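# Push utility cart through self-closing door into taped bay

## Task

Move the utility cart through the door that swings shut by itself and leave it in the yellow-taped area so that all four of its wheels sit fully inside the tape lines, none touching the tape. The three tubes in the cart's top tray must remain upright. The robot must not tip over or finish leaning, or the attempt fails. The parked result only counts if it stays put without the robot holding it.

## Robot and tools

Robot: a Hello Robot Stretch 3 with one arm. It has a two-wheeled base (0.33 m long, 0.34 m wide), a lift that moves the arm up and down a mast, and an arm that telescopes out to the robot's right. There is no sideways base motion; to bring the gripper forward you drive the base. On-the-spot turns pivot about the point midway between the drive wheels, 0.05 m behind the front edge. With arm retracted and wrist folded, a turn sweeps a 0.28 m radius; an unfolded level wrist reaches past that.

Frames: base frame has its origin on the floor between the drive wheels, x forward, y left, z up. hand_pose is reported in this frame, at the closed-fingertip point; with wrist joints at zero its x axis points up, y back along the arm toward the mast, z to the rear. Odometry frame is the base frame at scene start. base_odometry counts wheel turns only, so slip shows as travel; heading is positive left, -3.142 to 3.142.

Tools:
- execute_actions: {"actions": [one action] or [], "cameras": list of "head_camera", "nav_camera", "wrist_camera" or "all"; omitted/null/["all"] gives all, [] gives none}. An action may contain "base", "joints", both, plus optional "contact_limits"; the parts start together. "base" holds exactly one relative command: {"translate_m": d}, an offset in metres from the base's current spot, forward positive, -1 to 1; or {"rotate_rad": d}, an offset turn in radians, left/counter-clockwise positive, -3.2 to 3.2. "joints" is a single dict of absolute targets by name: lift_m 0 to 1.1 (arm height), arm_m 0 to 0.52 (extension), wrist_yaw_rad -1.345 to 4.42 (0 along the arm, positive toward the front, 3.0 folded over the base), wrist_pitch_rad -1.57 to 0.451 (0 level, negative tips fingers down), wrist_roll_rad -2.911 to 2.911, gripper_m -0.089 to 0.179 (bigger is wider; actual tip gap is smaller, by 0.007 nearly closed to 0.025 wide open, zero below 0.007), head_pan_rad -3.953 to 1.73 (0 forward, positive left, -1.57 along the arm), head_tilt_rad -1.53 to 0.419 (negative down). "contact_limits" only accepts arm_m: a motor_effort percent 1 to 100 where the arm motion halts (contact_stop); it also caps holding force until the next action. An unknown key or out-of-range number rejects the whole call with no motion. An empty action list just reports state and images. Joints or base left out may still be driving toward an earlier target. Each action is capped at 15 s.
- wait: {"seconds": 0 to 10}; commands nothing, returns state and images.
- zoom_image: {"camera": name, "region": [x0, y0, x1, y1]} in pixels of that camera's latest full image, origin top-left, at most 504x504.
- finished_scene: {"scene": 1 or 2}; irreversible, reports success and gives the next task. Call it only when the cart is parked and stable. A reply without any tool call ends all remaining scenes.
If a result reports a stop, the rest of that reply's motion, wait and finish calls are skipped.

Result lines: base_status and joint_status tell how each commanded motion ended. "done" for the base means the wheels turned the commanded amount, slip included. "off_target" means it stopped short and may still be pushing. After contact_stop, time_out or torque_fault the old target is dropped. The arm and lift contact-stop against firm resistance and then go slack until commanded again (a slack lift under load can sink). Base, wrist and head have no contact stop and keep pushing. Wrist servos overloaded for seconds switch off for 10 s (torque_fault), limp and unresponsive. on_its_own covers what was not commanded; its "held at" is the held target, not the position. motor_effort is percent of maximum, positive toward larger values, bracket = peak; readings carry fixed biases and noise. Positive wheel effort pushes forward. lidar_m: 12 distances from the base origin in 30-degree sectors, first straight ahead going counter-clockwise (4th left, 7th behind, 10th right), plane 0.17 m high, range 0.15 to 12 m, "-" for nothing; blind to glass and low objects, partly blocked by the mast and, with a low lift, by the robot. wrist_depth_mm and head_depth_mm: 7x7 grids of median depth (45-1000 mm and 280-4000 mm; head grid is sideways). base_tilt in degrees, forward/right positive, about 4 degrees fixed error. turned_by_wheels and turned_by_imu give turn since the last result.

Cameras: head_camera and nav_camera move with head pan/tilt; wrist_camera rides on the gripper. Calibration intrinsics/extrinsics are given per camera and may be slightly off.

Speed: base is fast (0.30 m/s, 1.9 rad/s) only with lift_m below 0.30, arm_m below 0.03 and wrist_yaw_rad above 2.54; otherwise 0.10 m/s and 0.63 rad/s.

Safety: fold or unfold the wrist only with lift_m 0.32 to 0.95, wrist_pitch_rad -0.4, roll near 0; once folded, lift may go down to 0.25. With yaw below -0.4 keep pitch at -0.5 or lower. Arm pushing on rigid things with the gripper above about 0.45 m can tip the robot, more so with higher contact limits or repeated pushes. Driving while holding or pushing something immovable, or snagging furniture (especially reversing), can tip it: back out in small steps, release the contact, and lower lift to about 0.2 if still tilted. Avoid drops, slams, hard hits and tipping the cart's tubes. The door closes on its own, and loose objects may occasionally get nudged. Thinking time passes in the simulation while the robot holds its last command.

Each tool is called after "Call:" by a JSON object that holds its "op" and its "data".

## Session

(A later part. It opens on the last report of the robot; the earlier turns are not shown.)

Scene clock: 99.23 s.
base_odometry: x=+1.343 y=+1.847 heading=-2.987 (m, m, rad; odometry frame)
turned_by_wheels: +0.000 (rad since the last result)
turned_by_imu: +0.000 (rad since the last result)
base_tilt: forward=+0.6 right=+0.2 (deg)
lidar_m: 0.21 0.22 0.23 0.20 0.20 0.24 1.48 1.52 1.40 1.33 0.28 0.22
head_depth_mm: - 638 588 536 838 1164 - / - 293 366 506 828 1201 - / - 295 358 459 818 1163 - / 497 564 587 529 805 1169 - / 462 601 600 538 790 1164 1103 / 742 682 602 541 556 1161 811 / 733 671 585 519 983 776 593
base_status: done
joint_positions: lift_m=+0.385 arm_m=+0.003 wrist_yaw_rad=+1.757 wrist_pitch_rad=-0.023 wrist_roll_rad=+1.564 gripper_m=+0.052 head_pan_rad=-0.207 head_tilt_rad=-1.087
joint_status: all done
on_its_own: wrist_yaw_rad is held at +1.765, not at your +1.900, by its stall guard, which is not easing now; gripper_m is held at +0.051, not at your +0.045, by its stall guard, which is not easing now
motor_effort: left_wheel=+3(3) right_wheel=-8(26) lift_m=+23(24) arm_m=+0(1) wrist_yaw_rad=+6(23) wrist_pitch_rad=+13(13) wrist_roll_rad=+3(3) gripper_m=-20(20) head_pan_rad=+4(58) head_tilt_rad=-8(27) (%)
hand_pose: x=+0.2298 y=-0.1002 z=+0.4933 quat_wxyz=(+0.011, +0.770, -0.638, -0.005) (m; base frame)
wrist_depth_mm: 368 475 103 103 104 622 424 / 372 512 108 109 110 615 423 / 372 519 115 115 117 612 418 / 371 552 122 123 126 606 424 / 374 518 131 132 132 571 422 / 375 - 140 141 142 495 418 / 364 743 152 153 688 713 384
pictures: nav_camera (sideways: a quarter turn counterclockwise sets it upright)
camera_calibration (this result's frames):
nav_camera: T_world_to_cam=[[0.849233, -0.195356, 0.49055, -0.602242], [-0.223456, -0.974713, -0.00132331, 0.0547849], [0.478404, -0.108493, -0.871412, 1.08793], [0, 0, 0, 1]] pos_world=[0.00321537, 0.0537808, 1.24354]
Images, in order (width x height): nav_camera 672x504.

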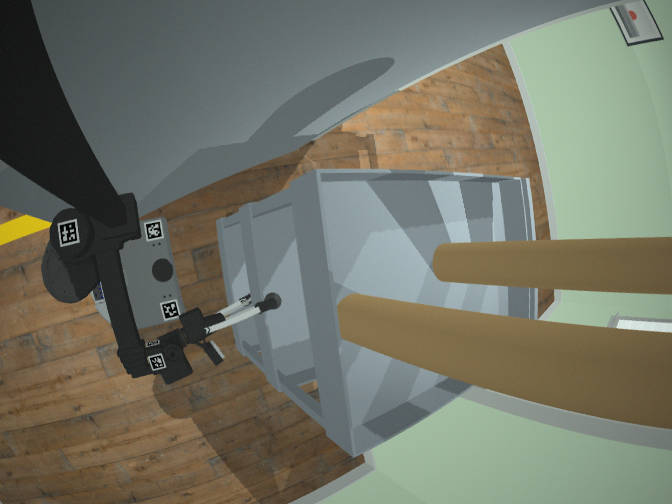

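Call:
{"op": "execute_actions", "data": {"actions": [{"base":{"translate_m":-0.22}}], "cameras": ["nav_camera"]}}

Call:
{"op": "execute_actions", "data": {"actions": [{"base":{"translate_m":-0.3},"joints":{"head_pan_rad":1.2,"head_tilt_rad":-1.1}}], "cameras": ["nav_camera","head_camera"]}}

Scene clock: 107.60 s.
base_odometry: x=+1.560 y=+1.881 heading=-2.986 (m, m, rad; odometry frame)
turned_by_wheels: +0.000 (rad since the last result)
turned_by_imu: +0.000 (rad since the last result)
base_tilt: forward=+0.5 right=+0.2 (deg)
lidar_m: 0.22 0.24 0.19 0.17 1.90 1.33 1.26 1.29 1.42 1.34 0.27 0.22
head_depth_mm: - 629 587 530 826 1171 - / - 294 352 492 831 1202 - / 563 315 384 483 821 1163 - / 469 574 596 536 812 1167 - / 745 677 599 538 815 1173 1065 / 740 669 601 541 1002 961 728 / 2086 1784 1561 912 862 626 484
base_status: done
joint_positions: lift_m=+0.385 arm_m=+0.003 wrist_yaw_rad=+1.726 wrist_pitch_rad=-0.023 wrist_roll_rad=+1.560 gripper_m=+0.052 head_pan_rad=-0.207 head_tilt_rad=-1.087
joint_status: not commanded
on_its_own: wrist_yaw_rad is held at +1.723, not at your +1.900, by its stall guard, which is not easing now; gripper_m is held at +0.051, not at your +0.045, by its stall guard, which is not easing now
motor_effort: left_wheel=+4(5) right_wheel=-8(24) lift_m=+24(24) arm_m=-1(1) wrist_yaw_rad=-2(20) wrist_pitch_rad=+13(13) wrist_roll_rad=+5(5) gripper_m=-20(19) head_pan_rad=+5(4) head_tilt_rad=-7(7) (%)
hand_pose: x=+0.2312 y=-0.1081 z=+0.4934 quat_wxyz=(+0.013, +0.760, -0.650, -0.003) (m; base frame)
wrist_depth_mm: 370 451 96 97 97 585 421 / 370 477 103 104 104 622 420 / 371 511 110 111 112 616 421 / 373 555 119 120 121 614 420 / 373 555 129 130 130 562 418 / 374 - 141 142 143 473 416 / 364 648 157 157 638 678 383
pictures: nav_camera (sideways: a quarter turn counterclockwise sets it upright)
camera_calibration (this result's frames):
nav_camera: T_world_to_cam=[[0.849274, -0.195312, 0.490496, -0.602172], [-0.223399, -0.974726, -0.00132217, 0.0547831], [0.478358, -0.108454, -0.871442, 1.08797], [0, 0, 0, 1]] pos_world=[0.00320867, 0.0537813, 1.24354]
Images, in order (width x height): nav_camera 672x504.

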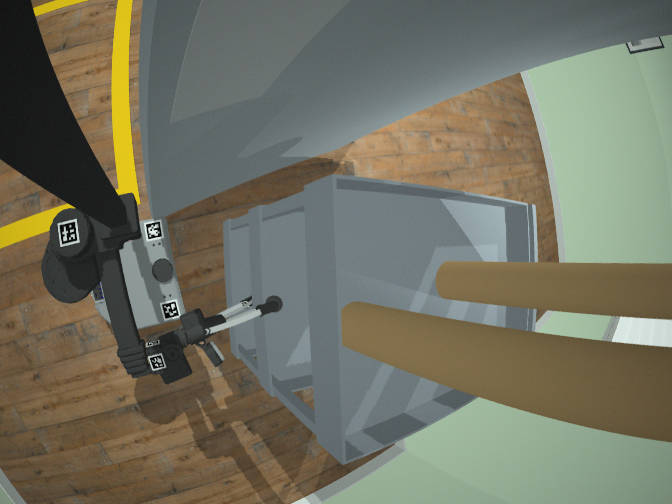

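Scene clock: 111.67 s.
base_odometry: x=+1.857 y=+1.927 heading=-2.986 (m, m, rad; odometry frame)
turned_by_wheels: +0.000 (rad since the last result)
turned_by_imu: +0.000 (rad since the last result)
base_tilt: forward=+0.6 right=+0.2 (deg)
lidar_m: 0.24 0.28 1.57 2.40 1.44 1.01 0.96 0.99 1.29 1.36 0.27 0.24
head_depth_mm: 1573 1697 1559 1402 1275 755 944 / 1829 1767 1572 1412 1279 1159 1081 / 2003 1778 1573 1419 1288 1179 1098 / 2044 1785 1583 1418 1290 1212 - / 2067 1790 1592 1431 1294 1229 - / 2065 1812 1598 1436 1304 - - / 2083 1822 1604 1444 1343 - -
base_status: done
joint_positions: lift_m=+0.385 arm_m=+0.003 wrist_yaw_rad=+1.646 wrist_pitch_rad=-0.023 wrist_roll_rad=+1.561 gripper_m=+0.052 head_pan_rad=+1.194 head_tilt_rad=-1.087
joint_status: all done
on_its_own: wrist_yaw_rad is held at +1.653, not at your +1.900, by its stall guard, which is not easing now; gripper_m is held at +0.051, not at your +0.045, by its stall guard, which is not easing now
motor_effort: left_wheel=+2(10) right_wheel=-4(23) lift_m=+24(24) arm_m=-1(2) wrist_yaw_rad=+7(47) wrist_pitch_rad=+13(13) wrist_roll_rad=+4(5) gripper_m=-20(20) head_pan_rad=+4(58) head_tilt_rad=-6(7) (%)
hand_pose: x=+0.2335 y=-0.1286 z=+0.4934 quat_wxyz=(+0.012, +0.733, -0.680, -0.004) (m; base frame)
wrist_depth_mm: 368 447 91 92 92 548 421 / 370 479 98 99 99 577 422 / 370 516 107 107 108 614 419 / 373 517 116 117 118 598 415 / 371 - 127 128 129 537 415 / 374 - 141 143 143 467 413 / 390 455 162 159 428 465 378
pictures: head_camera (sideways: a quarter turn clockwise sets it upright), nav_camera (sideways: a quarter turn counterclockwise sets it upright)
camera_calibration (this result's frames):
head_camera: T_world_to_cam=[[-0.36435, -0.815724, -0.449271, 0.605175], [-0.916787, 0.398913, 0.0192045, -0.0174296], [0.163554, 0.418883, -0.893189, 1.11968], [0, 0, 0, 1]] pos_world=[0.0213868, 0.0315925, 1.27231]
nav_camera: T_world_to_cam=[[0.336387, 0.803965, 0.490392, -0.598907], [0.922791, -0.3853, -0.00131998, 0.0477884], [0.187887, 0.452973, -0.871501, 1.08982], [0, 0, 0, 1]] pos_world=[-0.0473963, 0.0062551, 1.24354]
Images, in order (width x height): head_camera 896x504, nav_camera 672x504.

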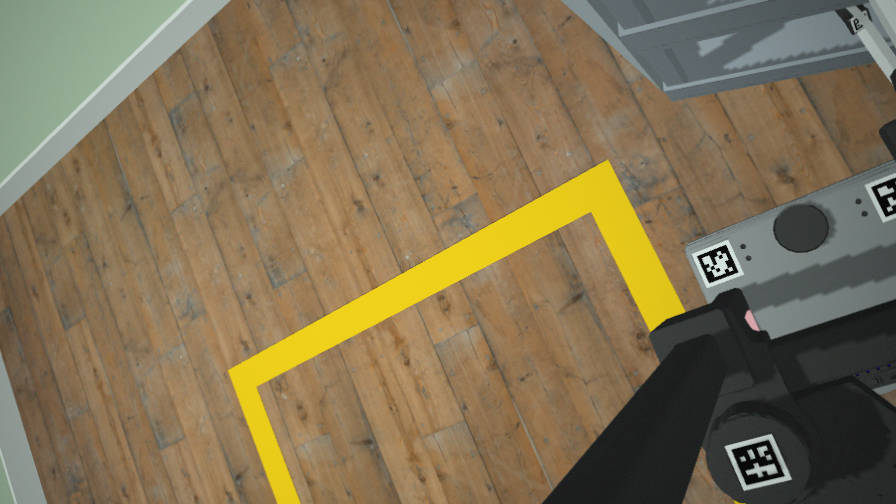

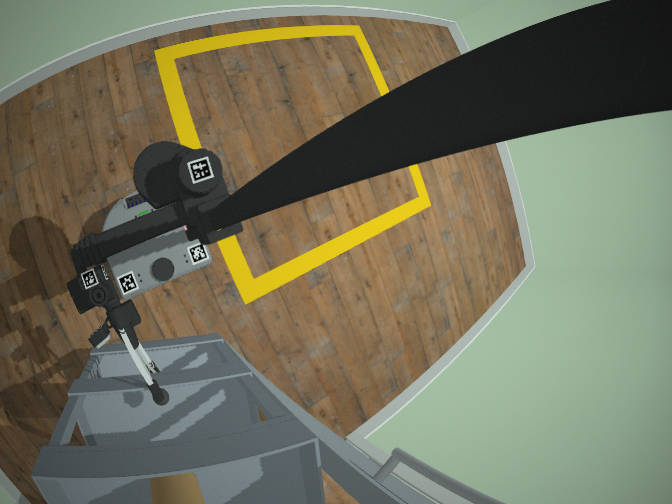

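Call:
{"op": "execute_actions", "data": {"actions": [{"base":{"rotate_rad":-0.5},"joints":{"wrist_yaw_rad":1.8,"head_pan_rad":0}}], "cameras": []}}

Call:
{"op": "execute_actions", "data": {"actions": [{"base":{"translate_m":-0.22}}], "cameras": ["nav_camera"]}}

Scene clock: 120.27 s.
base_odometry: x=+1.857 y=+1.927 heading=+2.797 (m, m, rad; odometry frame)
turned_by_wheels: -0.500 (rad since the last result)
turned_by_imu: -0.495 (rad since the last result)
base_tilt: forward=+0.5 right=+0.2 (deg)
lidar_m: 0.17 0.17 0.77 1.59 2.41 1.41 1.01 0.96 0.99 1.33 0.34 0.20
head_depth_mm: - - 367 529 824 1180 1101 / - - 317 435 806 1185 - / 749 657 403 510 612 1157 - / 460 568 596 536 506 1146 - / 422 542 599 538 502 1144 - / 720 681 602 541 491 1189 1107 / 714 681 586 543 1289 1198 1103
base_status: done
joint_positions: lift_m=+0.385 arm_m=+0.003 wrist_yaw_rad=+1.804 wrist_pitch_rad=-0.023 wrist_roll_rad=+1.579 gripper_m=+0.052 head_pan_rad=+0.007 head_tilt_rad=-1.087
joint_status: all done
on_its_own: gripper_m is held at +0.051, not at your +0.045, by its stall guard, which is not easing now
motor_effort: left_wheel=+4(12) right_wheel=-2(20) lift_m=+24(24) arm_m=+0(2) wrist_yaw_rad=-3(45) wrist_pitch_rad=+13(13) wrist_roll_rad=-5(4) gripper_m=-19(20) head_pan_rad=-4(58) head_tilt_rad=-7(7) (%)
hand_pose: x=+0.2273 y=-0.0885 z=+0.4934 quat_wxyz=(+0.007, +0.785, -0.620, -0.010) (m; base frame)
wrist_depth_mm: 372 - 125 126 127 565 417 / 374 554 127 128 129 612 421 / 372 552 129 130 132 608 419 / 370 551 132 133 135 614 417 / 372 513 135 136 136 616 421 / 372 480 137 138 139 545 417 / 361 - 140 141 143 951 418
pictures: none
No camera images: the call's "cameras" was empty. Leave "cameras" out to get every camera's image.

Scene clock: 123.50 s.
base_odometry: x=+2.064 y=+1.853 heading=+2.797 (m, m, rad; odometry frame)
turned_by_wheels: +0.000 (rad since the last result)
turned_by_imu: +0.000 (rad since the last result)
base_tilt: forward=+0.6 right=+0.2 (deg)
lidar_m: 0.19 0.20 1.39 1.85 2.29 1.13 0.81 0.77 0.80 1.07 0.31 0.21
head_depth_mm: - - 322 514 814 1169 1103 / 744 643 353 440 797 1159 - / 461 586 594 527 793 1160 - / 470 601 597 536 767 1159 - / 742 678 599 538 593 1172 - / 734 647 589 524 1263 1187 1109 / 535 672 968 1421 1304 1198 1096
base_status: done
joint_positions: lift_m=+0.385 arm_m=+0.003 wrist_yaw_rad=+1.743 wrist_pitch_rad=-0.023 wrist_roll_rad=+1.572 gripper_m=+0.052 head_pan_rad=+0.007 head_tilt_rad=-1.087
joint_status: not commanded
on_its_own: wrist_yaw_rad is held at +1.753, not at your +1.800, by its stall guard, which is not easing now; gripper_m is held at +0.051, not at your +0.045, by its stall guard, which is not easing now
motor_effort: left_wheel=+2(4) right_wheel=-4(23) lift_m=+23(24) arm_m=+0(0) wrist_yaw_rad=+8(25) wrist_pitch_rad=+13(13) wrist_roll_rad=-2(5) gripper_m=-19(20) head_pan_rad=-5(4) head_tilt_rad=-6(7) (%)
hand_pose: x=+0.2304 y=-0.1037 z=+0.4932 quat_wxyz=(+0.009, +0.765, -0.644, -0.008) (m; base frame)
wrist_depth_mm: 371 511 116 117 118 578 418 / 371 551 120 121 123 613 422 / 372 555 124 125 127 613 418 / 372 551 129 130 132 614 416 / 372 514 134 135 136 616 416 / 373 466 140 141 141 540 416 / 366 778 145 146 150 821 403
pictures: nav_camera (sideways: a quarter turn counterclockwise sets it upright)
camera_calibration (this result's frames):
nav_camera: T_world_to_cam=[[0.871532, -0.0106315, 0.490223, -0.601952], [-0.0114574, -0.999933, -0.00131643, 0.0534827], [0.490205, -0.00446936, -0.871596, 1.0881], [0, 0, 0, 1]] pos_world=[-0.00815707, 0.0519426, 1.24354]
Images, in order (width x height): nav_camera 672x504.

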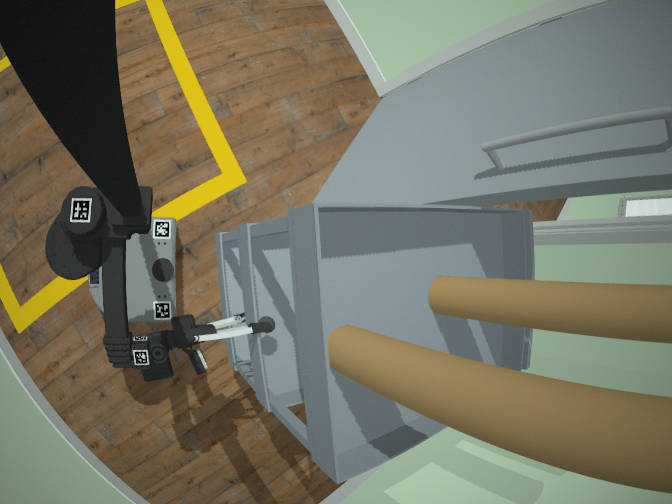

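Call:
{"op": "execute_actions", "data": {"actions": [{"base":{"rotate_rad":-0.3},"joints":{"wrist_yaw_rad":1.8}}], "cameras": []}}

Call:
{"op": "execute_actions", "data": {"actions": [{"base":{"translate_m":-0.2}}], "cameras": ["nav_camera"]}}

Call:
{"op": "execute_actions", "data": {"actions": [{"base":{"rotate_rad":-0.35},"joints":{"wrist_yaw_rad":1.85}}], "cameras": []}}

Call:
{"op": "execute_actions", "data": {"actions": [{"base":{"translate_m":-0.2}}], "cameras": ["nav_camera"]}}

Scene clock: 131.63 s.
base_odometry: x=+2.064 y=+1.853 heading=+2.497 (m, m, rad; odometry frame)
turned_by_wheels: -0.300 (rad since the last result)
turned_by_imu: -0.296 (rad since the last result)
base_tilt: forward=+0.6 right=+0.1 (deg)
lidar_m: 0.15 0.15 0.16 1.50 2.29 1.77 0.94 0.78 0.78 0.86 0.41 0.19
head_depth_mm: - - 575 530 1003 1181 1104 / - - 314 454 810 1191 - / 753 647 336 448 505 1164 - / 747 673 597 536 499 1069 - / 433 509 588 538 488 826 - / 399 541 602 541 489 1164 1109 / 704 684 605 542 1274 1192 1096
base_status: done
joint_positions: lift_m=+0.385 arm_m=+0.003 wrist_yaw_rad=+1.823 wrist_pitch_rad=-0.023 wrist_roll_rad=+1.579 gripper_m=+0.052 head_pan_rad=+0.007 head_tilt_rad=-1.087
joint_status: wrist_yaw_rad off_target (ended at +1.823, target +1.800)
on_its_own: gripper_m is held at +0.051, not at your +0.045, by its stall guard, which is not easing now; wrist_yaw_rad is at rest, and its effort (-18) is outside its rest range (-12 to +12)
motor_effort: left_wheel=+7(12) right_wheel=-5(22) lift_m=+24(24) arm_m=+0(0) wrist_yaw_rad=-18(37) wrist_pitch_rad=+13(13) wrist_roll_rad=-5(5) gripper_m=-19(20) head_pan_rad=-5(4) head_tilt_rad=-7(6) (%)
hand_pose: x=+0.2262 y=-0.0838 z=+0.4932 quat_wxyz=(+0.007, +0.790, -0.613, -0.010) (m; base frame)
wrist_depth_mm: 374 - 137 138 139 889 386 / 375 548 137 138 139 575 414 / 373 558 137 139 139 615 418 / 372 550 138 138 140 614 418 / 370 510 138 139 140 614 415 / 372 465 138 139 140 539 417 / 363 588 138 139 140 571 418
pictures: none
No camera images: the call's "cameras" was empty. Leave "cameras" out to get every camera's image.

Scene clock: 135.10 s.
base_odometry: x=+2.224 y=+1.733 heading=+2.498 (m, m, rad; odometry frame)
turned_by_wheels: +0.000 (rad since the last result)
turned_by_imu: +0.000 (rad since the last result)
base_tilt: forward=+0.6 right=+0.2 (deg)
lidar_m: 0.18 0.18 1.39 1.65 2.14 1.47 0.78 0.65 0.64 0.72 0.32 0.20
head_depth_mm: - - 320 521 817 1182 1103 / 748 302 333 435 797 1175 - / 738 657 594 519 756 1161 - / 437 534 597 536 714 1148 - / 729 666 599 538 509 1161 - / 731 681 593 525 510 1185 1110 / 1102 1352 1563 1440 1305 1197 1102
base_status: done
joint_positions: lift_m=+0.385 arm_m=+0.003 wrist_yaw_rad=+1.762 wrist_pitch_rad=-0.023 wrist_roll_rad=+1.569 gripper_m=+0.052 head_pan_rad=+0.007 head_tilt_rad=-1.087
joint_status: not commanded
on_its_own: wrist_yaw_rad is held at +1.758, not at your +1.800, by its stall guard, which is not easing now; gripper_m is held at +0.051, not at your +0.045, by its stall guard, which is not easing now
motor_effort: left_wheel=+2(4) right_wheel=-5(24) lift_m=+24(24) arm_m=-1(0) wrist_yaw_rad=-3(21) wrist_pitch_rad=+13(13) wrist_roll_rad=+0(5) gripper_m=-18(19) head_pan_rad=-4(4) head_tilt_rad=-6(6) (%)
hand_pose: x=+0.2296 y=-0.0990 z=+0.4932 quat_wxyz=(+0.010, +0.771, -0.636, -0.007) (m; base frame)
wrist_depth_mm: 372 548 122 123 125 574 416 / 371 548 125 126 127 614 418 / 374 555 128 129 131 613 419 / 372 559 132 132 135 616 418 / 372 516 135 136 137 609 416 / 378 468 139 140 141 537 418 / 365 - 143 144 147 928 417
pictures: nav_camera (sideways: a quarter turn counterclockwise sets it upright)
camera_calibration (this result's frames):
nav_camera: T_world_to_cam=[[0.871532, -0.0106526, 0.490222, -0.601951], [-0.0114816, -0.999933, -0.00131641, 0.0534828], [0.490203, -0.00448125, -0.871597, 1.0881], [0, 0, 0, 1]] pos_world=[-0.00815589, 0.0519429, 1.24354]
Images, in order (width x height): nav_camera 672x504.

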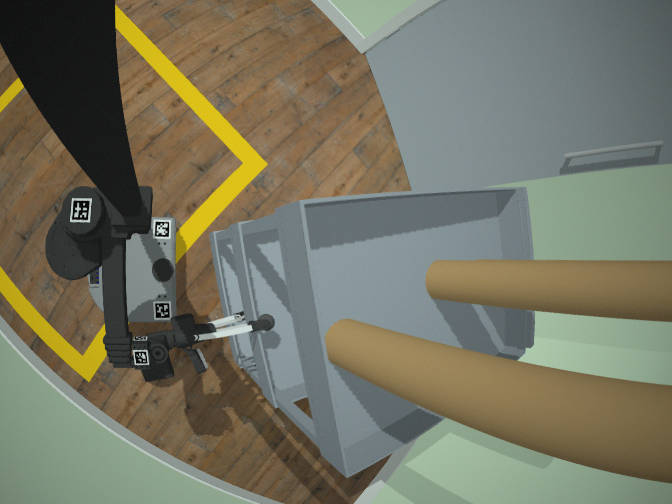

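Scene clock: 136.60 s.
base_odometry: x=+2.224 y=+1.733 heading=+2.148 (m, m, rad; odometry frame)
turned_by_wheels: -0.350 (rad since the last result)
turned_by_imu: -0.345 (rad since the last result)
base_tilt: forward=+0.5 right=+0.2 (deg)
lidar_m: 0.15 - 1.47 1.48 1.83 2.13 1.10 0.71 0.64 0.65 0.80 0.19
head_depth_mm: - 1694 578 537 1248 1171 1106 / - - 321 524 829 1188 - / - - 306 410 499 1161 - / 739 674 577 521 493 1033 - / 746 677 591 539 488 756 - / 411 469 574 540 490 465 1109 / 370 500 604 543 497 1181 1099
base_status: done
joint_positions: lift_m=+0.385 arm_m=+0.003 wrist_yaw_rad=+1.878 wrist_pitch_rad=-0.023 wrist_roll_rad=+1.579 gripper_m=+0.052 head_pan_rad=+0.007 head_tilt_rad=-1.087
joint_status: wrist_yaw_rad off_target (ended at +1.878, target +1.850)
on_its_own: gripper_m is held at +0.051, not at your +0.045, by its stall guard, which is not easing now; wrist_yaw_rad is at rest, and its effort (-22) is outside its rest range (-12 to +12)
motor_effort: left_wheel=+7(12) right_wheel=-7(22) lift_m=+24(24) arm_m=+0(0) wrist_yaw_rad=-22(37) wrist_pitch_rad=+14(14) wrist_roll_rad=-5(5) gripper_m=-19(20) head_pan_rad=-4(4) head_tilt_rad=-7(6) (%)
hand_pose: x=+0.2223 y=-0.0704 z=+0.4932 quat_wxyz=(+0.008, +0.807, -0.591, -0.010) (m; base frame)
wrist_depth_mm: 403 - 145 145 147 865 385 / 373 - 143 144 145 576 417 / 373 550 141 143 144 616 417 / 372 549 140 141 143 607 415 / 373 516 139 140 141 610 417 / 373 467 137 139 140 536 414 / 365 598 136 137 138 602 420
pictures: none
No camera images: the call's "cameras" was empty. Leave "cameras" out to get every camera's image.

Scene clock: 139.63 s.
base_odometry: x=+2.333 y=+1.565 heading=+2.148 (m, m, rad; odometry frame)
turned_by_wheels: +0.000 (rad since the last result)
turned_by_imu: +0.000 (rad since the last result)
base_tilt: forward=+0.6 right=+0.2 (deg)
lidar_m: 0.17 0.17 1.53 1.56 1.92 1.94 0.97 0.63 0.57 0.58 0.35 0.20
head_depth_mm: - - 561 529 825 1182 1102 / - - 316 435 807 1185 - / 751 658 368 488 715 1154 - / 716 570 596 536 506 1137 - / 423 532 598 538 501 1145 - / 724 681 602 540 496 1191 1107 / 715 673 604 1386 1285 1197 1098
base_status: done
joint_positions: lift_m=+0.385 arm_m=+0.003 wrist_yaw_rad=+1.826 wrist_pitch_rad=-0.023 wrist_roll_rad=+1.572 gripper_m=+0.052 head_pan_rad=+0.007 head_tilt_rad=-1.087
joint_status: not commanded
on_its_own: gripper_m is held at +0.051, not at your +0.045, by its stall guard, which is not easing now; wrist_yaw_rad is at rest, and its effort (+19) is outside its rest range (-12 to +12)
motor_effort: left_wheel=+1(2) right_wheel=-2(24) lift_m=+24(24) arm_m=+0(0) wrist_yaw_rad=+19(22) wrist_pitch_rad=+13(13) wrist_roll_rad=-2(5) gripper_m=-19(19) head_pan_rad=-5(4) head_tilt_rad=-6(6) (%)
hand_pose: x=+0.2259 y=-0.0830 z=+0.4932 quat_wxyz=(+0.009, +0.791, -0.611, -0.008) (m; base frame)
wrist_depth_mm: 371 604 124 125 126 581 417 / 371 553 127 128 129 617 419 / 372 558 130 131 132 616 419 / 371 556 133 134 136 610 417 / 375 522 136 137 138 593 417 / 373 468 139 140 141 537 418 / 363 - 142 143 145 921 418
pictures: nav_camera (sideways: a quarter turn counterclockwise sets it upright)
camera_calibration (this result's frames):
nav_camera: T_world_to_cam=[[0.871533, -0.0106546, 0.490222, -0.60195], [-0.0114839, -0.999933, -0.0013164, 0.0534828], [0.490203, -0.00448236, -0.871597, 1.0881], [0, 0, 0, 1]] pos_world=[-0.0081558, 0.051943, 1.24354]
Images, in order (width x height): nav_camera 672x504.

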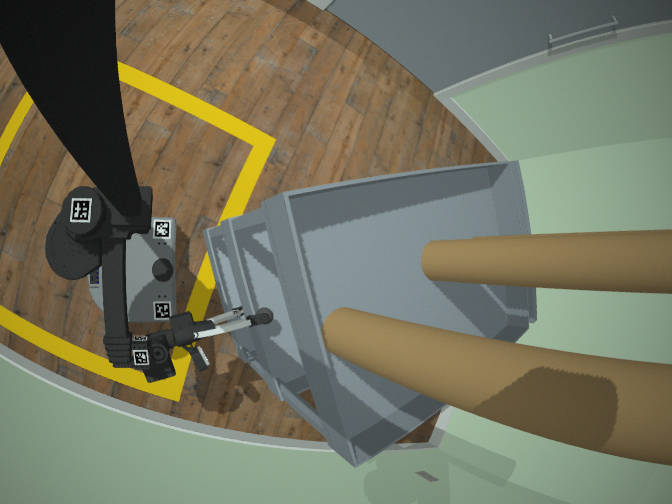

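Call:
{"op": "execute_actions", "data": {"actions": [{"base":{"rotate_rad":-0.3},"joints":{"wrist_yaw_rad":1.92}}], "cameras": []}}

Call:
{"op": "execute_actions", "data": {"actions": [{"base":{"translate_m":-0.25}}], "cameras": []}}

Call:
{"op": "execute_actions", "data": {"actions": [{"base":{"rotate_rad":-0.3},"joints":{"wrist_yaw_rad":1.93}}], "cameras": []}}

Call:
{"op": "execute_actions", "data": {"actions": [{"base":{"translate_m":-0.62}}], "cameras": ["nav_camera","head_camera"]}}

Scene clock: 148.00 s.
base_odometry: x=+2.333 y=+1.565 heading=+1.848 (m, m, rad; odometry frame)
turned_by_wheels: -0.300 (rad since the last result)
turned_by_imu: -0.296 (rad since the last result)
base_tilt: forward=+0.6 right=+0.2 (deg)
lidar_m: 0.15 - 1.58 1.53 1.64 1.98 1.77 0.76 0.58 0.57 0.61 0.19
head_depth_mm: 1765 1759 571 544 1261 1164 1110 / - - 573 532 829 1191 - / - - 305 401 505 1162 - / - - 326 461 493 1055 - / 745 678 599 538 489 747 - / 725 494 574 542 491 465 1107 / 373 440 594 543 492 1152 1098
base_status: done
joint_positions: lift_m=+0.385 arm_m=+0.003 wrist_yaw_rad=+1.949 wrist_pitch_rad=-0.023 wrist_roll_rad=+1.575 gripper_m=+0.052 head_pan_rad=+0.007 head_tilt_rad=-1.087
joint_status: wrist_yaw_rad off_target (ended at +1.949, target +1.920)
on_its_own: gripper_m is held at +0.051, not at your +0.045, by its stall guard, which is not easing now; wrist_yaw_rad is at rest, and its effort (-24) is outside its rest range (-12 to +12)
motor_effort: left_wheel=+7(9) right_wheel=-8(21) lift_m=+24(24) arm_m=+0(1) wrist_yaw_rad=-24(35) wrist_pitch_rad=+14(13) wrist_roll_rad=-3(3) gripper_m=-20(20) head_pan_rad=-4(5) head_tilt_rad=-8(6) (%)
hand_pose: x=+0.2162 y=-0.0533 z=+0.4932 quat_wxyz=(+0.009, +0.827, -0.562, -0.008) (m; base frame)
wrist_depth_mm: 372 - 139 140 141 872 394 / 370 553 139 140 141 572 421 / 374 555 139 140 141 612 417 / 372 554 139 140 141 613 419 / 371 513 138 139 140 616 419 / 373 467 138 139 140 542 417 / 365 604 138 139 140 556 417
pictures: none
No camera images: the call's "cameras" was empty. Leave "cameras" out to get every camera's image.

Scene clock: 151.53 s.
base_odometry: x=+2.401 y=+1.325 heading=+1.848 (m, m, rad; odometry frame)
turned_by_wheels: +0.000 (rad since the last result)
turned_by_imu: +0.000 (rad since the last result)
base_tilt: forward=+0.6 right=+0.1 (deg)
lidar_m: 0.18 0.18 1.58 1.57 1.66 1.73 1.70 0.74 0.56 0.55 0.32 0.20
head_depth_mm: - - 569 529 815 1172 1104 / - - 314 436 796 1170 - / 739 652 360 478 746 1156 - / 450 547 597 537 714 1153 - / 452 643 600 538 510 1156 - / 733 683 603 541 504 1191 1110 / 741 701 614 1399 1274 1197 1100
base_status: done
joint_positions: lift_m=+0.385 arm_m=+0.003 wrist_yaw_rad=+1.871 wrist_pitch_rad=-0.023 wrist_roll_rad=+1.567 gripper_m=+0.052 head_pan_rad=+0.007 head_tilt_rad=-1.087
joint_status: not commanded
on_its_own: wrist_yaw_rad is held at +1.877, not at your +1.920, by its stall guard, which is not easing now; gripper_m is held at +0.051, not at your +0.045, by its stall guard, which is not easing now
motor_effort: left_wheel=+2(2) right_wheel=-6(21) lift_m=+24(24) arm_m=+0(1) wrist_yaw_rad=+6(23) wrist_pitch_rad=+13(13) wrist_roll_rad=+1(3) gripper_m=-19(19) head_pan_rad=-4(4) head_tilt_rad=-6(9) (%)
hand_pose: x=+0.2228 y=-0.0721 z=+0.4932 quat_wxyz=(+0.011, +0.805, -0.593, -0.005) (m; base frame)
wrist_depth_mm: 372 513 113 114 115 621 421 / 369 516 117 118 119 620 421 / 371 551 122 123 125 610 418 / 373 555 128 129 131 610 416 / 372 517 134 135 136 608 416 / 374 466 140 141 143 531 416 / 366 - 148 149 - 937 399
pictures: none
No camera images: the call's "cameras" was empty. Leave "cameras" out to get every camera's image.

Scene clock: 152.93 s.
base_odometry: x=+2.401 y=+1.325 heading=+1.549 (m, m, rad; odometry frame)
turned_by_wheels: -0.300 (rad since the last result)
turned_by_imu: -0.296 (rad since the last result)
base_tilt: forward=+0.6 right=+0.1 (deg)
lidar_m: 0.15 - 0.15 1.56 1.57 1.85 1.69 1.05 0.63 0.55 0.55 0.20
head_depth_mm: 975 1049 571 539 1243 1173 1112 / - - 573 531 820 1187 - / - - 307 400 505 1160 - / - - 326 485 499 1056 - / 742 678 592 538 488 766 - / 421 478 575 541 490 596 1106 / 375 504 603 543 491 1167 1095
base_status: done
joint_positions: lift_m=+0.385 arm_m=+0.003 wrist_yaw_rad=+1.960 wrist_pitch_rad=-0.023 wrist_roll_rad=+1.575 gripper_m=+0.052 head_pan_rad=+0.007 head_tilt_rad=-1.087
joint_status: wrist_yaw_rad off_target (ended at +1.960, target +1.930)
on_its_own: gripper_m is held at +0.051, not at your +0.045, by its stall guard, which is not easing now; wrist_yaw_rad is at rest, and its effort (-24) is outside its rest range (-12 to +12)
motor_effort: left_wheel=+7(11) right_wheel=-8(22) lift_m=+24(24) arm_m=-1(0) wrist_yaw_rad=-24(30) wrist_pitch_rad=+13(13) wrist_roll_rad=-3(3) gripper_m=-19(18) head_pan_rad=-4(4) head_tilt_rad=-7(6) (%)
hand_pose: x=+0.2151 y=-0.0507 z=+0.4932 quat_wxyz=(+0.009, +0.830, -0.557, -0.008) (m; base frame)
wrist_depth_mm: 373 - 131 132 133 815 401 / 372 548 133 134 135 599 418 / 372 559 134 135 136 615 419 / 374 555 136 137 138 608 418 / 372 518 137 138 139 611 420 / 373 462 139 140 141 541 417 / 365 - 140 141 143 880 417
pictures: none
No camera images: the call's "cameras" was empty. Leave "cameras" out to get every camera's image.

Scene clock: 160.17 s.
base_odometry: x=+2.388 y=+0.705 heading=+1.549 (m, m, rad; odometry frame)
turned_by_wheels: +0.000 (rad since the last result)
turned_by_imu: -0.001 (rad since the last result)
base_tilt: forward=+0.6 right=+0.2 (deg)
lidar_m: 0.22 0.26 1.62 1.43 1.43 1.24 1.09 1.09 0.79 0.69 0.24 0.22
head_depth_mm: - - 313 508 771 1091 1105 / 466 531 354 435 784 1066 - / 751 669 594 532 810 1165 - / 756 661 596 536 834 1177 - / 2068 1764 586 546 847 1187 - / 2073 1806 1593 547 1302 1192 1106 / 2086 1815 1607 1435 1308 1189 1101
base_status: done
joint_positions: lift_m=+0.385 arm_m=+0.003 wrist_yaw_rad=+1.858 wrist_pitch_rad=-0.022 wrist_roll_rad=+1.568 gripper_m=+0.052 head_pan_rad=+0.007 head_tilt_rad=-1.087
joint_status: not commanded
on_its_own: wrist_yaw_rad is held at +1.884, not at your +1.930, by its stall guard, which is still easing; gripper_m is held at +0.051, not at your +0.045, by its stall guard, which is not easing now
motor_effort: left_wheel=+0(4) right_wheel=-3(21) lift_m=+24(24) arm_m=-1(0) wrist_yaw_rad=+21(24) wrist_pitch_rad=+13(14) wrist_roll_rad=+1(3) gripper_m=-19(19) head_pan_rad=-4(4) head_tilt_rad=-6(6) (%)
hand_pose: x=+0.2238 y=-0.0752 z=+0.4935 quat_wxyz=(+0.010, +0.801, -0.599, -0.005) (m; base frame)
wrist_depth_mm: 371 74 74 74 75 76 420 / 371 84 82 82 83 518 421 / 372 447 92 93 93 579 419 / 371 516 105 106 106 537 420 / 374 - 122 123 124 866 416 / 371 - 145 146 147 770 386 / - - 190 182 - 924 362
pictures: head_camera (sideways: a quarter turn clockwise sets it upright), nav_camera (sideways: a quarter turn counterclockwise sets it upright)
camera_calibration (this result's frames):
head_camera: T_world_to_cam=[[-0.892903, 0.0322215, -0.449094, 0.608169], [0.0264112, 0.999467, 0.019198, -0.0231746], [0.449474, 0.0052808, -0.893278, 1.11805], [0, 0, 0, 1]] pos_world=[0.0411128, -0.00233815, 1.2723]
nav_camera: T_world_to_cam=[[0.871533, -0.0107004, 0.49022, -0.601948], [-0.0115364, -0.999933, -0.00131636, 0.0534831], [0.490201, -0.00450815, -0.871598, 1.0881], [0, 0, 0, 1]] pos_world=[-0.0081532, 0.0519437, 1.24354]
Images, in order (width x height): head_camera 896x504, nav_camera 672x504.

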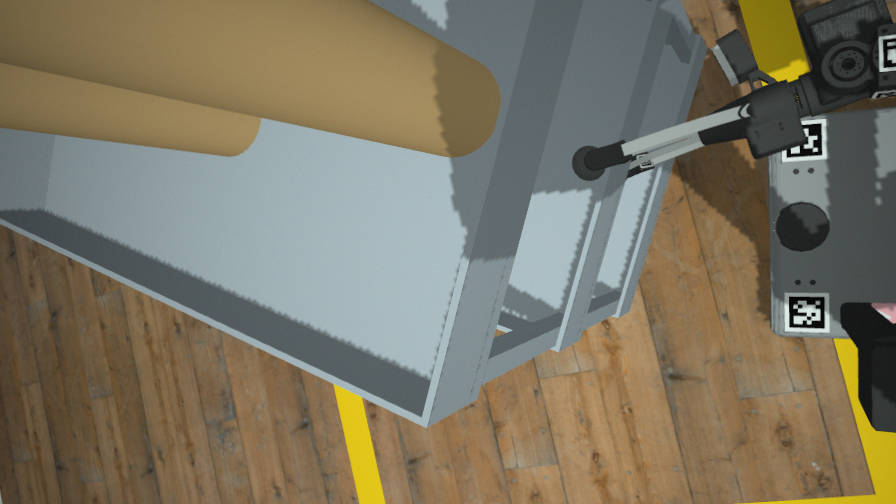

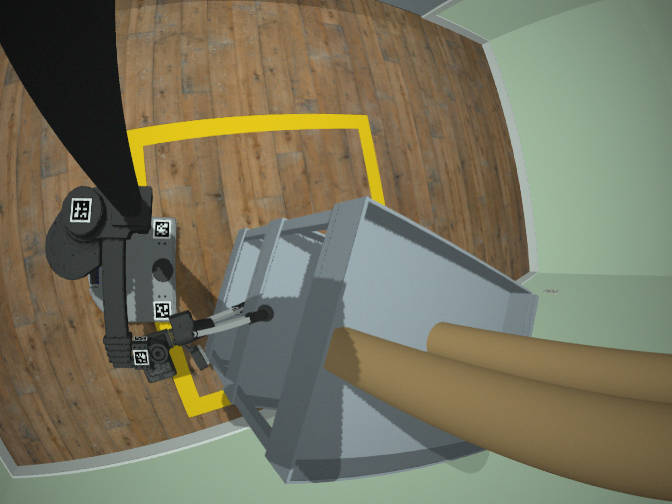

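Call:
{"op": "execute_actions", "data": {"actions": [{"base":{"rotate_rad":-0.6},"joints":{"wrist_yaw_rad":2.25}}], "cameras": ["nav_camera"]}}

Call:
{"op": "execute_actions", "data": {"actions": [{"base":{"translate_m":-0.2}}], "cameras": ["nav_camera"]}}

Scene clock: 175.93 s.
base_odometry: x=+2.388 y=+0.705 heading=+0.949 (m, m, rad; odometry frame)
turned_by_wheels: -0.600 (rad since the last result)
turned_by_imu: -0.595 (rad since the last result)
base_tilt: forward=+0.5 right=+0.1 (deg)
lidar_m: 0.15 0.15 0.17 1.68 1.43 1.43 1.30 1.09 1.09 0.82 0.69 0.18
head_depth_mm: 699 817 553 522 726 1171 - / 757 633 583 532 719 1172 - / 775 657 593 533 503 1140 - / - - - 341 465 1141 - / - - - 351 488 969 - / - - 575 541 491 759 1109 / 379 466 597 543 493 610 1103
base_status: done
joint_positions: lift_m=+0.385 arm_m=+0.003 wrist_yaw_rad=+2.274 wrist_pitch_rad=-0.020 wrist_roll_rad=+1.566 gripper_m=+0.052 head_pan_rad=+0.007 head_tilt_rad=-1.087
joint_status: wrist_yaw_rad off_target (ended at +2.274, target +2.250)
on_its_own: gripper_m is held at +0.051, not at your +0.045, by its stall guard, which is not easing now; wrist_yaw_rad is at rest, and its effort (-20) is outside its rest range (-12 to +12)
motor_effort: left_wheel=+6(9) right_wheel=-5(17) lift_m=+23(24) arm_m=+0(3) wrist_yaw_rad=-20(77) wrist_pitch_rad=+12(13) wrist_roll_rad=+2(6) gripper_m=-19(20) head_pan_rad=-4(5) head_tilt_rad=-7(7) (%)
hand_pose: x=+0.1736 y=+0.0178 z=+0.4941 quat_wxyz=(+0.010, +0.907, -0.420, -0.002) (m; base frame)
wrist_depth_mm: 368 91 88 88 89 545 423 / 368 448 95 96 96 580 421 / 367 478 104 104 105 622 419 / 368 511 114 115 115 587 420 / 373 - 126 128 128 525 417 / 374 - 142 143 144 774 403 / - - 166 163 - 938 371
pictures: nav_camera (sideways: a quarter turn counterclockwise sets it upright)
camera_calibration (this result's frames):
nav_camera: T_world_to_cam=[[0.871533, -0.0107075, 0.49022, -0.601948], [-0.0115446, -0.999932, -0.00131636, 0.0534832], [0.490201, -0.00451214, -0.871598, 1.0881], [0, 0, 0, 1]] pos_world=[-0.00815277, 0.0519438, 1.24354]
Images, in order (width x height): nav_camera 672x504.

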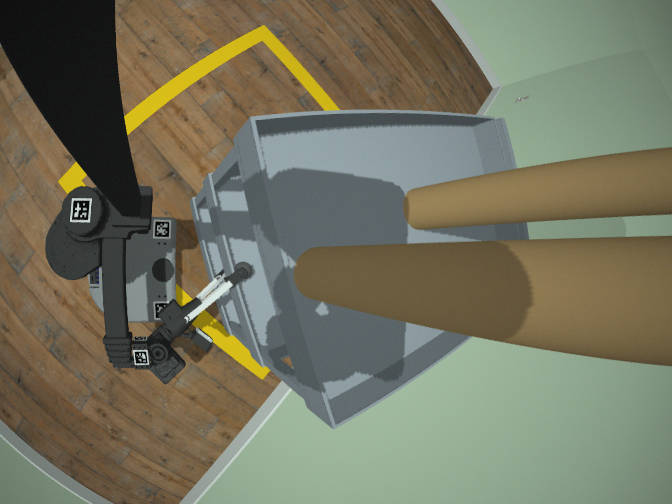

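Scene clock: 178.97 s.
base_odometry: x=+2.271 y=+0.542 heading=+0.949 (m, m, rad; odometry frame)
turned_by_wheels: +0.000 (rad since the last result)
turned_by_imu: +0.000 (rad since the last result)
base_tilt: forward=+0.6 right=+0.2 (deg)
lidar_m: 0.17 0.17 0.22 1.52 1.28 1.28 1.14 0.96 0.96 1.00 0.27 0.18
head_depth_mm: 838 630 580 530 647 1169 1112 / - 658 591 532 722 1162 - / - - 299 410 501 1140 - / - - 297 388 499 1138 - / 418 506 586 537 502 1140 - / 429 657 602 540 497 1158 1108 / 716 671 603 543 499 1193 1099
base_status: done
joint_positions: lift_m=+0.385 arm_m=+0.003 wrist_yaw_rad=+2.166 wrist_pitch_rad=-0.022 wrist_roll_rad=+1.569 gripper_m=+0.052 head_pan_rad=+0.007 head_tilt_rad=-1.087
joint_status: not commanded
on_its_own: wrist_yaw_rad is held at +2.191, not at your +2.250, by its stall guard, which is still easing; gripper_m is held at +0.051, not at your +0.045, by its stall guard, which is not easing now
motor_effort: left_wheel=+0(6) right_wheel=-4(18) lift_m=+24(24) arm_m=-1(1) wrist_yaw_rad=+20(40) wrist_pitch_rad=+13(13) wrist_roll_rad=+0(2) gripper_m=-18(19) head_pan_rad=-4(4) head_tilt_rad=-6(6) (%)
hand_pose: x=+0.1904 y=-0.0043 z=+0.4936 quat_wxyz=(+0.011, +0.883, -0.469, -0.004) (m; base frame)
wrist_depth_mm: 372 85 84 84 84 515 419 / 370 448 91 92 92 542 421 / 368 481 100 101 102 616 417 / 370 517 111 112 113 576 418 / 371 - 125 126 127 669 417 / 374 - 144 145 146 781 401 / - - 173 170 - 943 368
pictures: nav_camera (sideways: a quarter turn counterclockwise sets it upright)
camera_calibration (this result's frames):
nav_camera: T_world_to_cam=[[0.871533, -0.0107075, 0.49022, -0.601948], [-0.0115445, -0.999932, -0.00131636, 0.0534832], [0.490201, -0.0045121, -0.871598, 1.0881], [0, 0, 0, 1]] pos_world=[-0.00815277, 0.0519438, 1.24354]
Images, in order (width x height): nav_camera 672x504.

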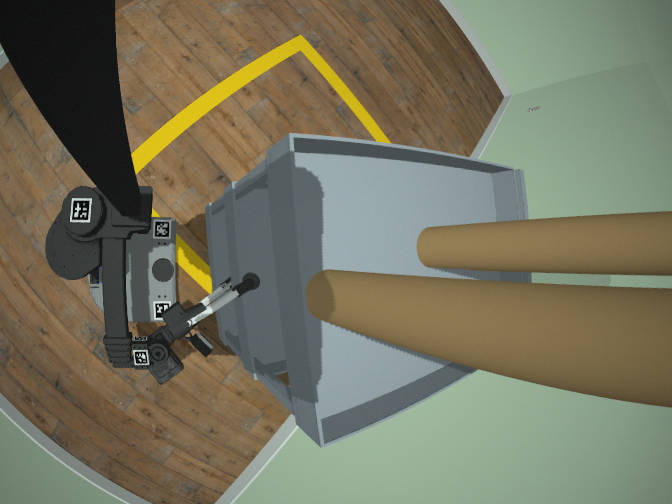

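Call:
{"op": "execute_actions", "data": {"actions": [{"base":{"translate_m":-0.22},"joints":{"wrist_yaw_rad":2.0}}], "cameras": []}}

Call:
{"op": "execute_actions", "data": {"actions": [{"base":{"rotate_rad":0.5},"joints":{"wrist_yaw_rad":1.5,"head_pan_rad":-0.5}}], "cameras": ["nav_camera"]}}

Call:
{"op": "execute_actions", "data": {"actions": [{"base":{"rotate_rad":0.5},"joints":{"wrist_yaw_rad":1.05,"head_pan_rad":-1.0}}], "cameras": ["nav_camera"]}}

Scene clock: 196.53 s.
base_odometry: x=+2.143 y=+0.364 heading=+0.949 (m, m, rad; odometry frame)
turned_by_wheels: +0.000 (rad since the last result)
turned_by_imu: +0.000 (rad since the last result)
base_tilt: forward=+0.5 right=+0.2 (deg)
lidar_m: 0.20 0.20 2.39 1.33 1.12 1.12 0.96 0.81 0.81 0.92 0.28 0.20
head_depth_mm: - - 570 529 794 1168 1105 / - - 310 453 788 1150 - / 450 533 354 470 789 1150 - / 448 557 597 536 769 1150 - / 746 676 600 539 757 1174 - / 748 655 594 541 583 1189 1105 / 1922 1813 1586 1382 1290 1195 1096
base_status: done
joint_positions: lift_m=+0.385 arm_m=+0.003 wrist_yaw_rad=+1.929 wrist_pitch_rad=-0.022 wrist_roll_rad=+1.568 gripper_m=+0.052 head_pan_rad=+0.007 head_tilt_rad=-1.087
joint_status: wrist_yaw_rad off_target (ended at +1.929, target +2.000)
on_its_own: wrist_yaw_rad is held at +1.947, not at your +2.000, by its stall guard, which is not easing now; gripper_m is held at +0.051, not at your +0.045, by its stall guard, which is not easing now; wrist_yaw_rad is at rest, and its effort (+14) is outside its rest range (-12 to +12)
motor_effort: left_wheel=+1(3) right_wheel=-4(19) lift_m=+24(24) arm_m=-1(0) wrist_yaw_rad=+14(39) wrist_pitch_rad=+13(13) wrist_roll_rad=+1(1) gripper_m=-18(19) head_pan_rad=-5(4) head_tilt_rad=-7(7) (%)
hand_pose: x=+0.2180 y=-0.0579 z=+0.4935 quat_wxyz=(+0.010, +0.822, -0.570, -0.005) (m; base frame)
wrist_depth_mm: 368 448 95 95 96 579 423 / 369 477 101 102 103 621 419 / 371 515 109 110 111 615 417 / 369 556 118 119 120 615 416 / 370 - 129 130 131 541 416 / 374 - 143 144 144 471 415 / 365 - 162 160 169 937 377
pictures: none
No camera images: the call's "cameras" was empty. Leave "cameras" out to get every camera's image.

Scene clock: 198.27 s.
base_odometry: x=+2.143 y=+0.364 heading=+1.449 (m, m, rad; odometry frame)
turned_by_wheels: +0.500 (rad since the last result)
turned_by_imu: +0.493 (rad since the last result)
base_tilt: forward=+0.5 right=+0.1 (deg)
lidar_m: 0.27 2.55 1.35 1.12 1.12 0.98 0.81 0.81 0.90 1.01 0.27 0.26
head_depth_mm: 715 661 589 545 838 1181 - / - 326 565 547 837 1172 - / 290 331 421 520 843 1194 - / 511 628 598 552 850 1185 - / 763 677 600 554 850 1191 1105 / 757 668 603 543 1271 1189 1095 / 1913 1812 1565 1372 1309 1194 1102
base_status: done
joint_positions: lift_m=+0.385 arm_m=+0.003 wrist_yaw_rad=+1.475 wrist_pitch_rad=-0.022 wrist_roll_rad=+1.560 gripper_m=+0.052 head_pan_rad=-0.493 head_tilt_rad=-1.087
joint_status: wrist_yaw_rad off_target (ended at +1.475, target +1.500); the others done
on_its_own: gripper_m is held at +0.051, not at your +0.045, by its stall guard, which is not easing now; wrist_yaw_rad is at rest, and its effort (+20) is outside its rest range (-12 to +12)
motor_effort: left_wheel=-4(9) right_wheel=+11(30) lift_m=+24(24) arm_m=-1(1) wrist_yaw_rad=+20(56) wrist_pitch_rad=+13(13) wrist_roll_rad=+5(6) gripper_m=-17(18) head_pan_rad=-5(42) head_tilt_rad=-6(7) (%)
hand_pose: x=+0.2331 y=-0.1721 z=+0.4936 quat_wxyz=(+0.012, +0.672, -0.740, -0.004) (m; base frame)
wrist_depth_mm: 369 444 89 90 90 551 422 / 370 480 96 97 97 579 421 / 368 477 105 105 106 617 422 / 372 516 114 115 116 580 421 / 376 - 126 127 128 538 419 / 373 - 140 142 143 759 408 / - - 163 160 - 937 373
pictures: nav_camera (sideways: a quarter turn counterclockwise sets it upright)
camera_calibration (this result's frames):
nav_camera: T_world_to_cam=[[0.75982, -0.427035, 0.49022, -0.601266], [-0.489298, -0.872116, -0.00131636, 0.0563975], [0.42809, -0.238863, -0.871598, 1.08848], [0, 0, 0, 1]] pos_world=[0.0184816, 0.0524214, 1.24354]
Images, in order (width x height): nav_camera 672x504.

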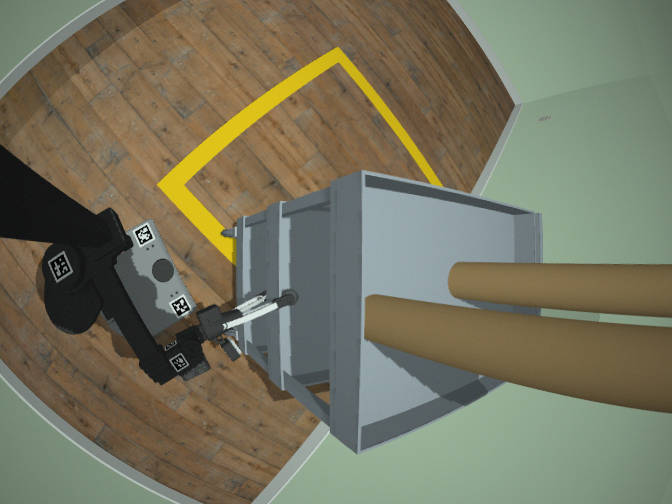

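Scene clock: 200.00 s.
base_odometry: x=+2.143 y=+0.363 heading=+1.948 (m, m, rad; odometry frame)
turned_by_wheels: +0.500 (rad since the last result)
turned_by_imu: +0.493 (rad since the last result)
base_tilt: forward=+0.5 right=+0.2 (deg)
lidar_m: 2.69 1.37 1.12 1.12 1.00 0.81 0.81 0.89 1.01 0.33 0.32 0.33
head_depth_mm: 735 662 588 678 1266 1183 1071 / 764 667 591 865 1076 - - / 330 419 526 870 1093 - - / 325 404 504 871 1157 1186 - / 743 675 600 875 1176 1189 1091 / 752 680 603 790 1283 1191 1096 / 1895 655 566 1397 1310 1190 1099
base_status: done
joint_positions: lift_m=+0.385 arm_m=+0.003 wrist_yaw_rad=+1.016 wrist_pitch_rad=-0.021 wrist_roll_rad=+1.565 gripper_m=+0.052 head_pan_rad=-0.993 head_tilt_rad=-1.087
joint_status: wrist_yaw_rad off_target (ended at +1.016, target +1.050); the others done
on_its_own: gripper_m is held at +0.051, not at your +0.045, by its stall guard, which is not easing now; wrist_yaw_rad is at rest, and its effort (+27) is outside its rest range (-12 to +12)
motor_effort: left_wheel=-5(9) right_wheel=+13(29) lift_m=+24(24) arm_m=-3(3) wrist_yaw_rad=+27(55) wrist_pitch_rad=+12(13) wrist_roll_rad=+2(7) gripper_m=-18(18) head_pan_rad=-5(42) head_tilt_rad=-6(6) (%)
hand_pose: x=+0.1960 y=-0.2825 z=+0.4939 quat_wxyz=(+0.008, +0.486, -0.874, -0.008) (m; base frame)
wrist_depth_mm: 369 80 79 79 79 83 421 / 368 90 87 87 87 548 422 / 370 447 96 96 97 576 420 / 372 516 108 108 109 554 419 / 371 - 122 123 124 832 417 / 373 - 142 143 144 773 393 / - - 177 171 - 923 367
pictures: nav_camera (sideways: a quarter turn counterclockwise sets it upright)
camera_calibration (this result's frames):
nav_camera: T_world_to_cam=[[0.462085, -0.739028, 0.49022, -0.59945], [-0.847505, -0.530785, -0.00131636, 0.0585825], [0.261174, -0.414856, -0.871598, 1.0895], [0, 0, 0, 1]] pos_world=[0.0420974, 0.0400686, 1.24354]
Images, in order (width x height): nav_camera 672x504.

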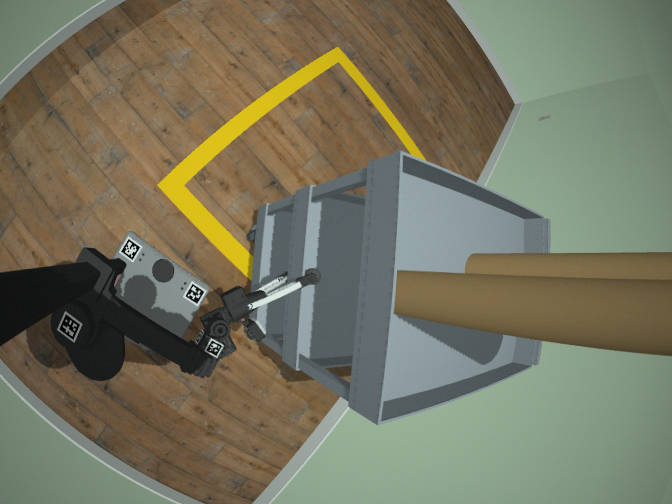

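Call:
{"op": "execute_actions", "data": {"actions": [{"base":{"rotate_rad":0.4},"joints":{"wrist_yaw_rad":0.6,"head_pan_rad":-1.4}}], "cameras": []}}

Call:
{"op": "execute_actions", "data": {"actions": [{"base":{"translate_m":0.25},"joints":{"wrist_yaw_rad":0.4}}], "cameras": ["nav_camera"]}}

Scene clock: 207.43 s.
base_odometry: x=+2.143 y=+0.363 heading=+2.348 (m, m, rad; odometry frame)
turned_by_wheels: +0.400 (rad since the last result)
turned_by_imu: +0.394 (rad since the last result)
base_tilt: forward=+0.5 right=+0.2 (deg)
lidar_m: 1.52 1.15 1.12 1.11 0.83 0.81 0.85 1.03 0.35 0.34 0.35 2.95
head_depth_mm: 731 640 568 1369 1276 1167 1089 / 764 667 591 863 1246 - - / 755 669 594 880 1150 - - / 363 444 534 896 1182 1193 1096 / 363 481 554 900 1242 1187 1090 / 750 681 596 902 1286 1188 1100 / 1830 649 615 1397 1314 1199 1100
base_status: done
joint_positions: lift_m=+0.385 arm_m=+0.003 wrist_yaw_rad=+0.576 wrist_pitch_rad=-0.020 wrist_roll_rad=+1.568 gripper_m=+0.052 head_pan_rad=-1.393 head_tilt_rad=-1.087
joint_status: wrist_yaw_rad off_target (ended at +0.576, target +0.600); the others done
on_its_own: gripper_m is held at +0.051, not at your +0.045, by its stall guard, which is not easing now; wrist_yaw_rad is at rest, and its effort (+20) is outside its rest range (-12 to +12)
motor_effort: left_wheel=-4(10) right_wheel=+12(27) lift_m=+24(24) arm_m=-1(3) wrist_yaw_rad=+20(47) wrist_pitch_rad=+11(12) wrist_roll_rad=+1(5) gripper_m=-18(18) head_pan_rad=-5(39) head_tilt_rad=-6(6) (%)
hand_pose: x=+0.1179 y=-0.3621 z=+0.4941 quat_wxyz=(+0.005, +0.284, -0.959, -0.009) (m; base frame)
wrist_depth_mm: 369 73 74 74 74 76 424 / 367 83 82 82 82 516 425 / 369 445 91 92 92 544 420 / 370 478 104 104 105 546 422 / 371 - 120 120 121 868 420 / 373 - 142 143 143 777 390 / - - 183 176 - 933 360
pictures: none
No camera images: the call's "cameras" was empty. Leave "cameras" out to get every camera's image.

Scene clock: 211.13 s.
base_odometry: x=+1.968 y=+0.542 heading=+2.348 (m, m, rad; odometry frame)
turned_by_wheels: +0.000 (rad since the last result)
turned_by_imu: +0.000 (rad since the last result)
base_tilt: forward=+0.5 right=+0.2 (deg)
lidar_m: 1.34 1.01 0.98 1.03 1.05 1.02 1.07 1.16 0.33 0.33 0.40 2.73
head_depth_mm: 721 663 588 563 1246 1171 1092 / 371 507 580 865 1037 - - / 372 454 535 892 1147 - - / 740 672 592 914 1252 1196 1095 / 1583 665 629 939 1297 1190 1092 / 1912 627 743 1427 1307 1191 1098 / 2035 1809 1608 1447 1308 1194 1102
base_status: done
joint_positions: lift_m=+0.385 arm_m=+0.003 wrist_yaw_rad=+0.296 wrist_pitch_rad=-0.018 wrist_roll_rad=+1.570 gripper_m=+0.052 head_pan_rad=-1.393 head_tilt_rad=-1.087
joint_status: wrist_yaw_rad off_target (ended at +0.296, target +0.400)
on_its_own: wrist_yaw_rad is held at +0.293, not at your +0.400, by its stall guard, which is not easing now; gripper_m is held at +0.051, not at your +0.045, by its stall guard, which is not easing now
motor_effort: left_wheel=-2(9) right_wheel=+1(23) lift_m=+24(24) arm_m=+0(1) wrist_yaw_rad=-2(41) wrist_pitch_rad=+10(12) wrist_roll_rad=+0(3) gripper_m=-19(18) head_pan_rad=-5(5) head_tilt_rad=-7(6) (%)
hand_pose: x=+0.0531 y=-0.3923 z=+0.4945 quat_wxyz=(+0.002, +0.147, -0.989, -0.009) (m; base frame)
wrist_depth_mm: 357 67 67 68 68 68 425 / 367 75 75 75 76 78 423 / 368 90 85 86 86 519 418 / 369 475 98 99 99 513 423 / 367 - 116 117 117 894 416 / 370 - 142 143 143 778 386 / - - 199 183 - 931 357
pictures: nav_camera (sideways: a quarter turn counterclockwise sets it upright)
camera_calibration (this result's frames):
nav_camera: T_world_to_cam=[[0.137594, -0.86067, 0.49022, -0.597471], [-0.987343, -0.158595, -0.00131636, 0.0594356], [0.0788795, -0.483834, -0.871598, 1.09061], [0, 0, 0, 1]] pos_world=[0.0548652, 0.022875, 1.24354]
Images, in order (width x height): nav_camera 672x504.

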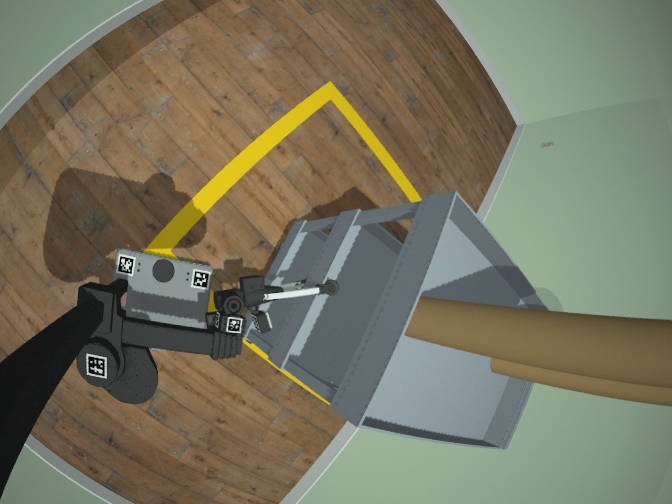

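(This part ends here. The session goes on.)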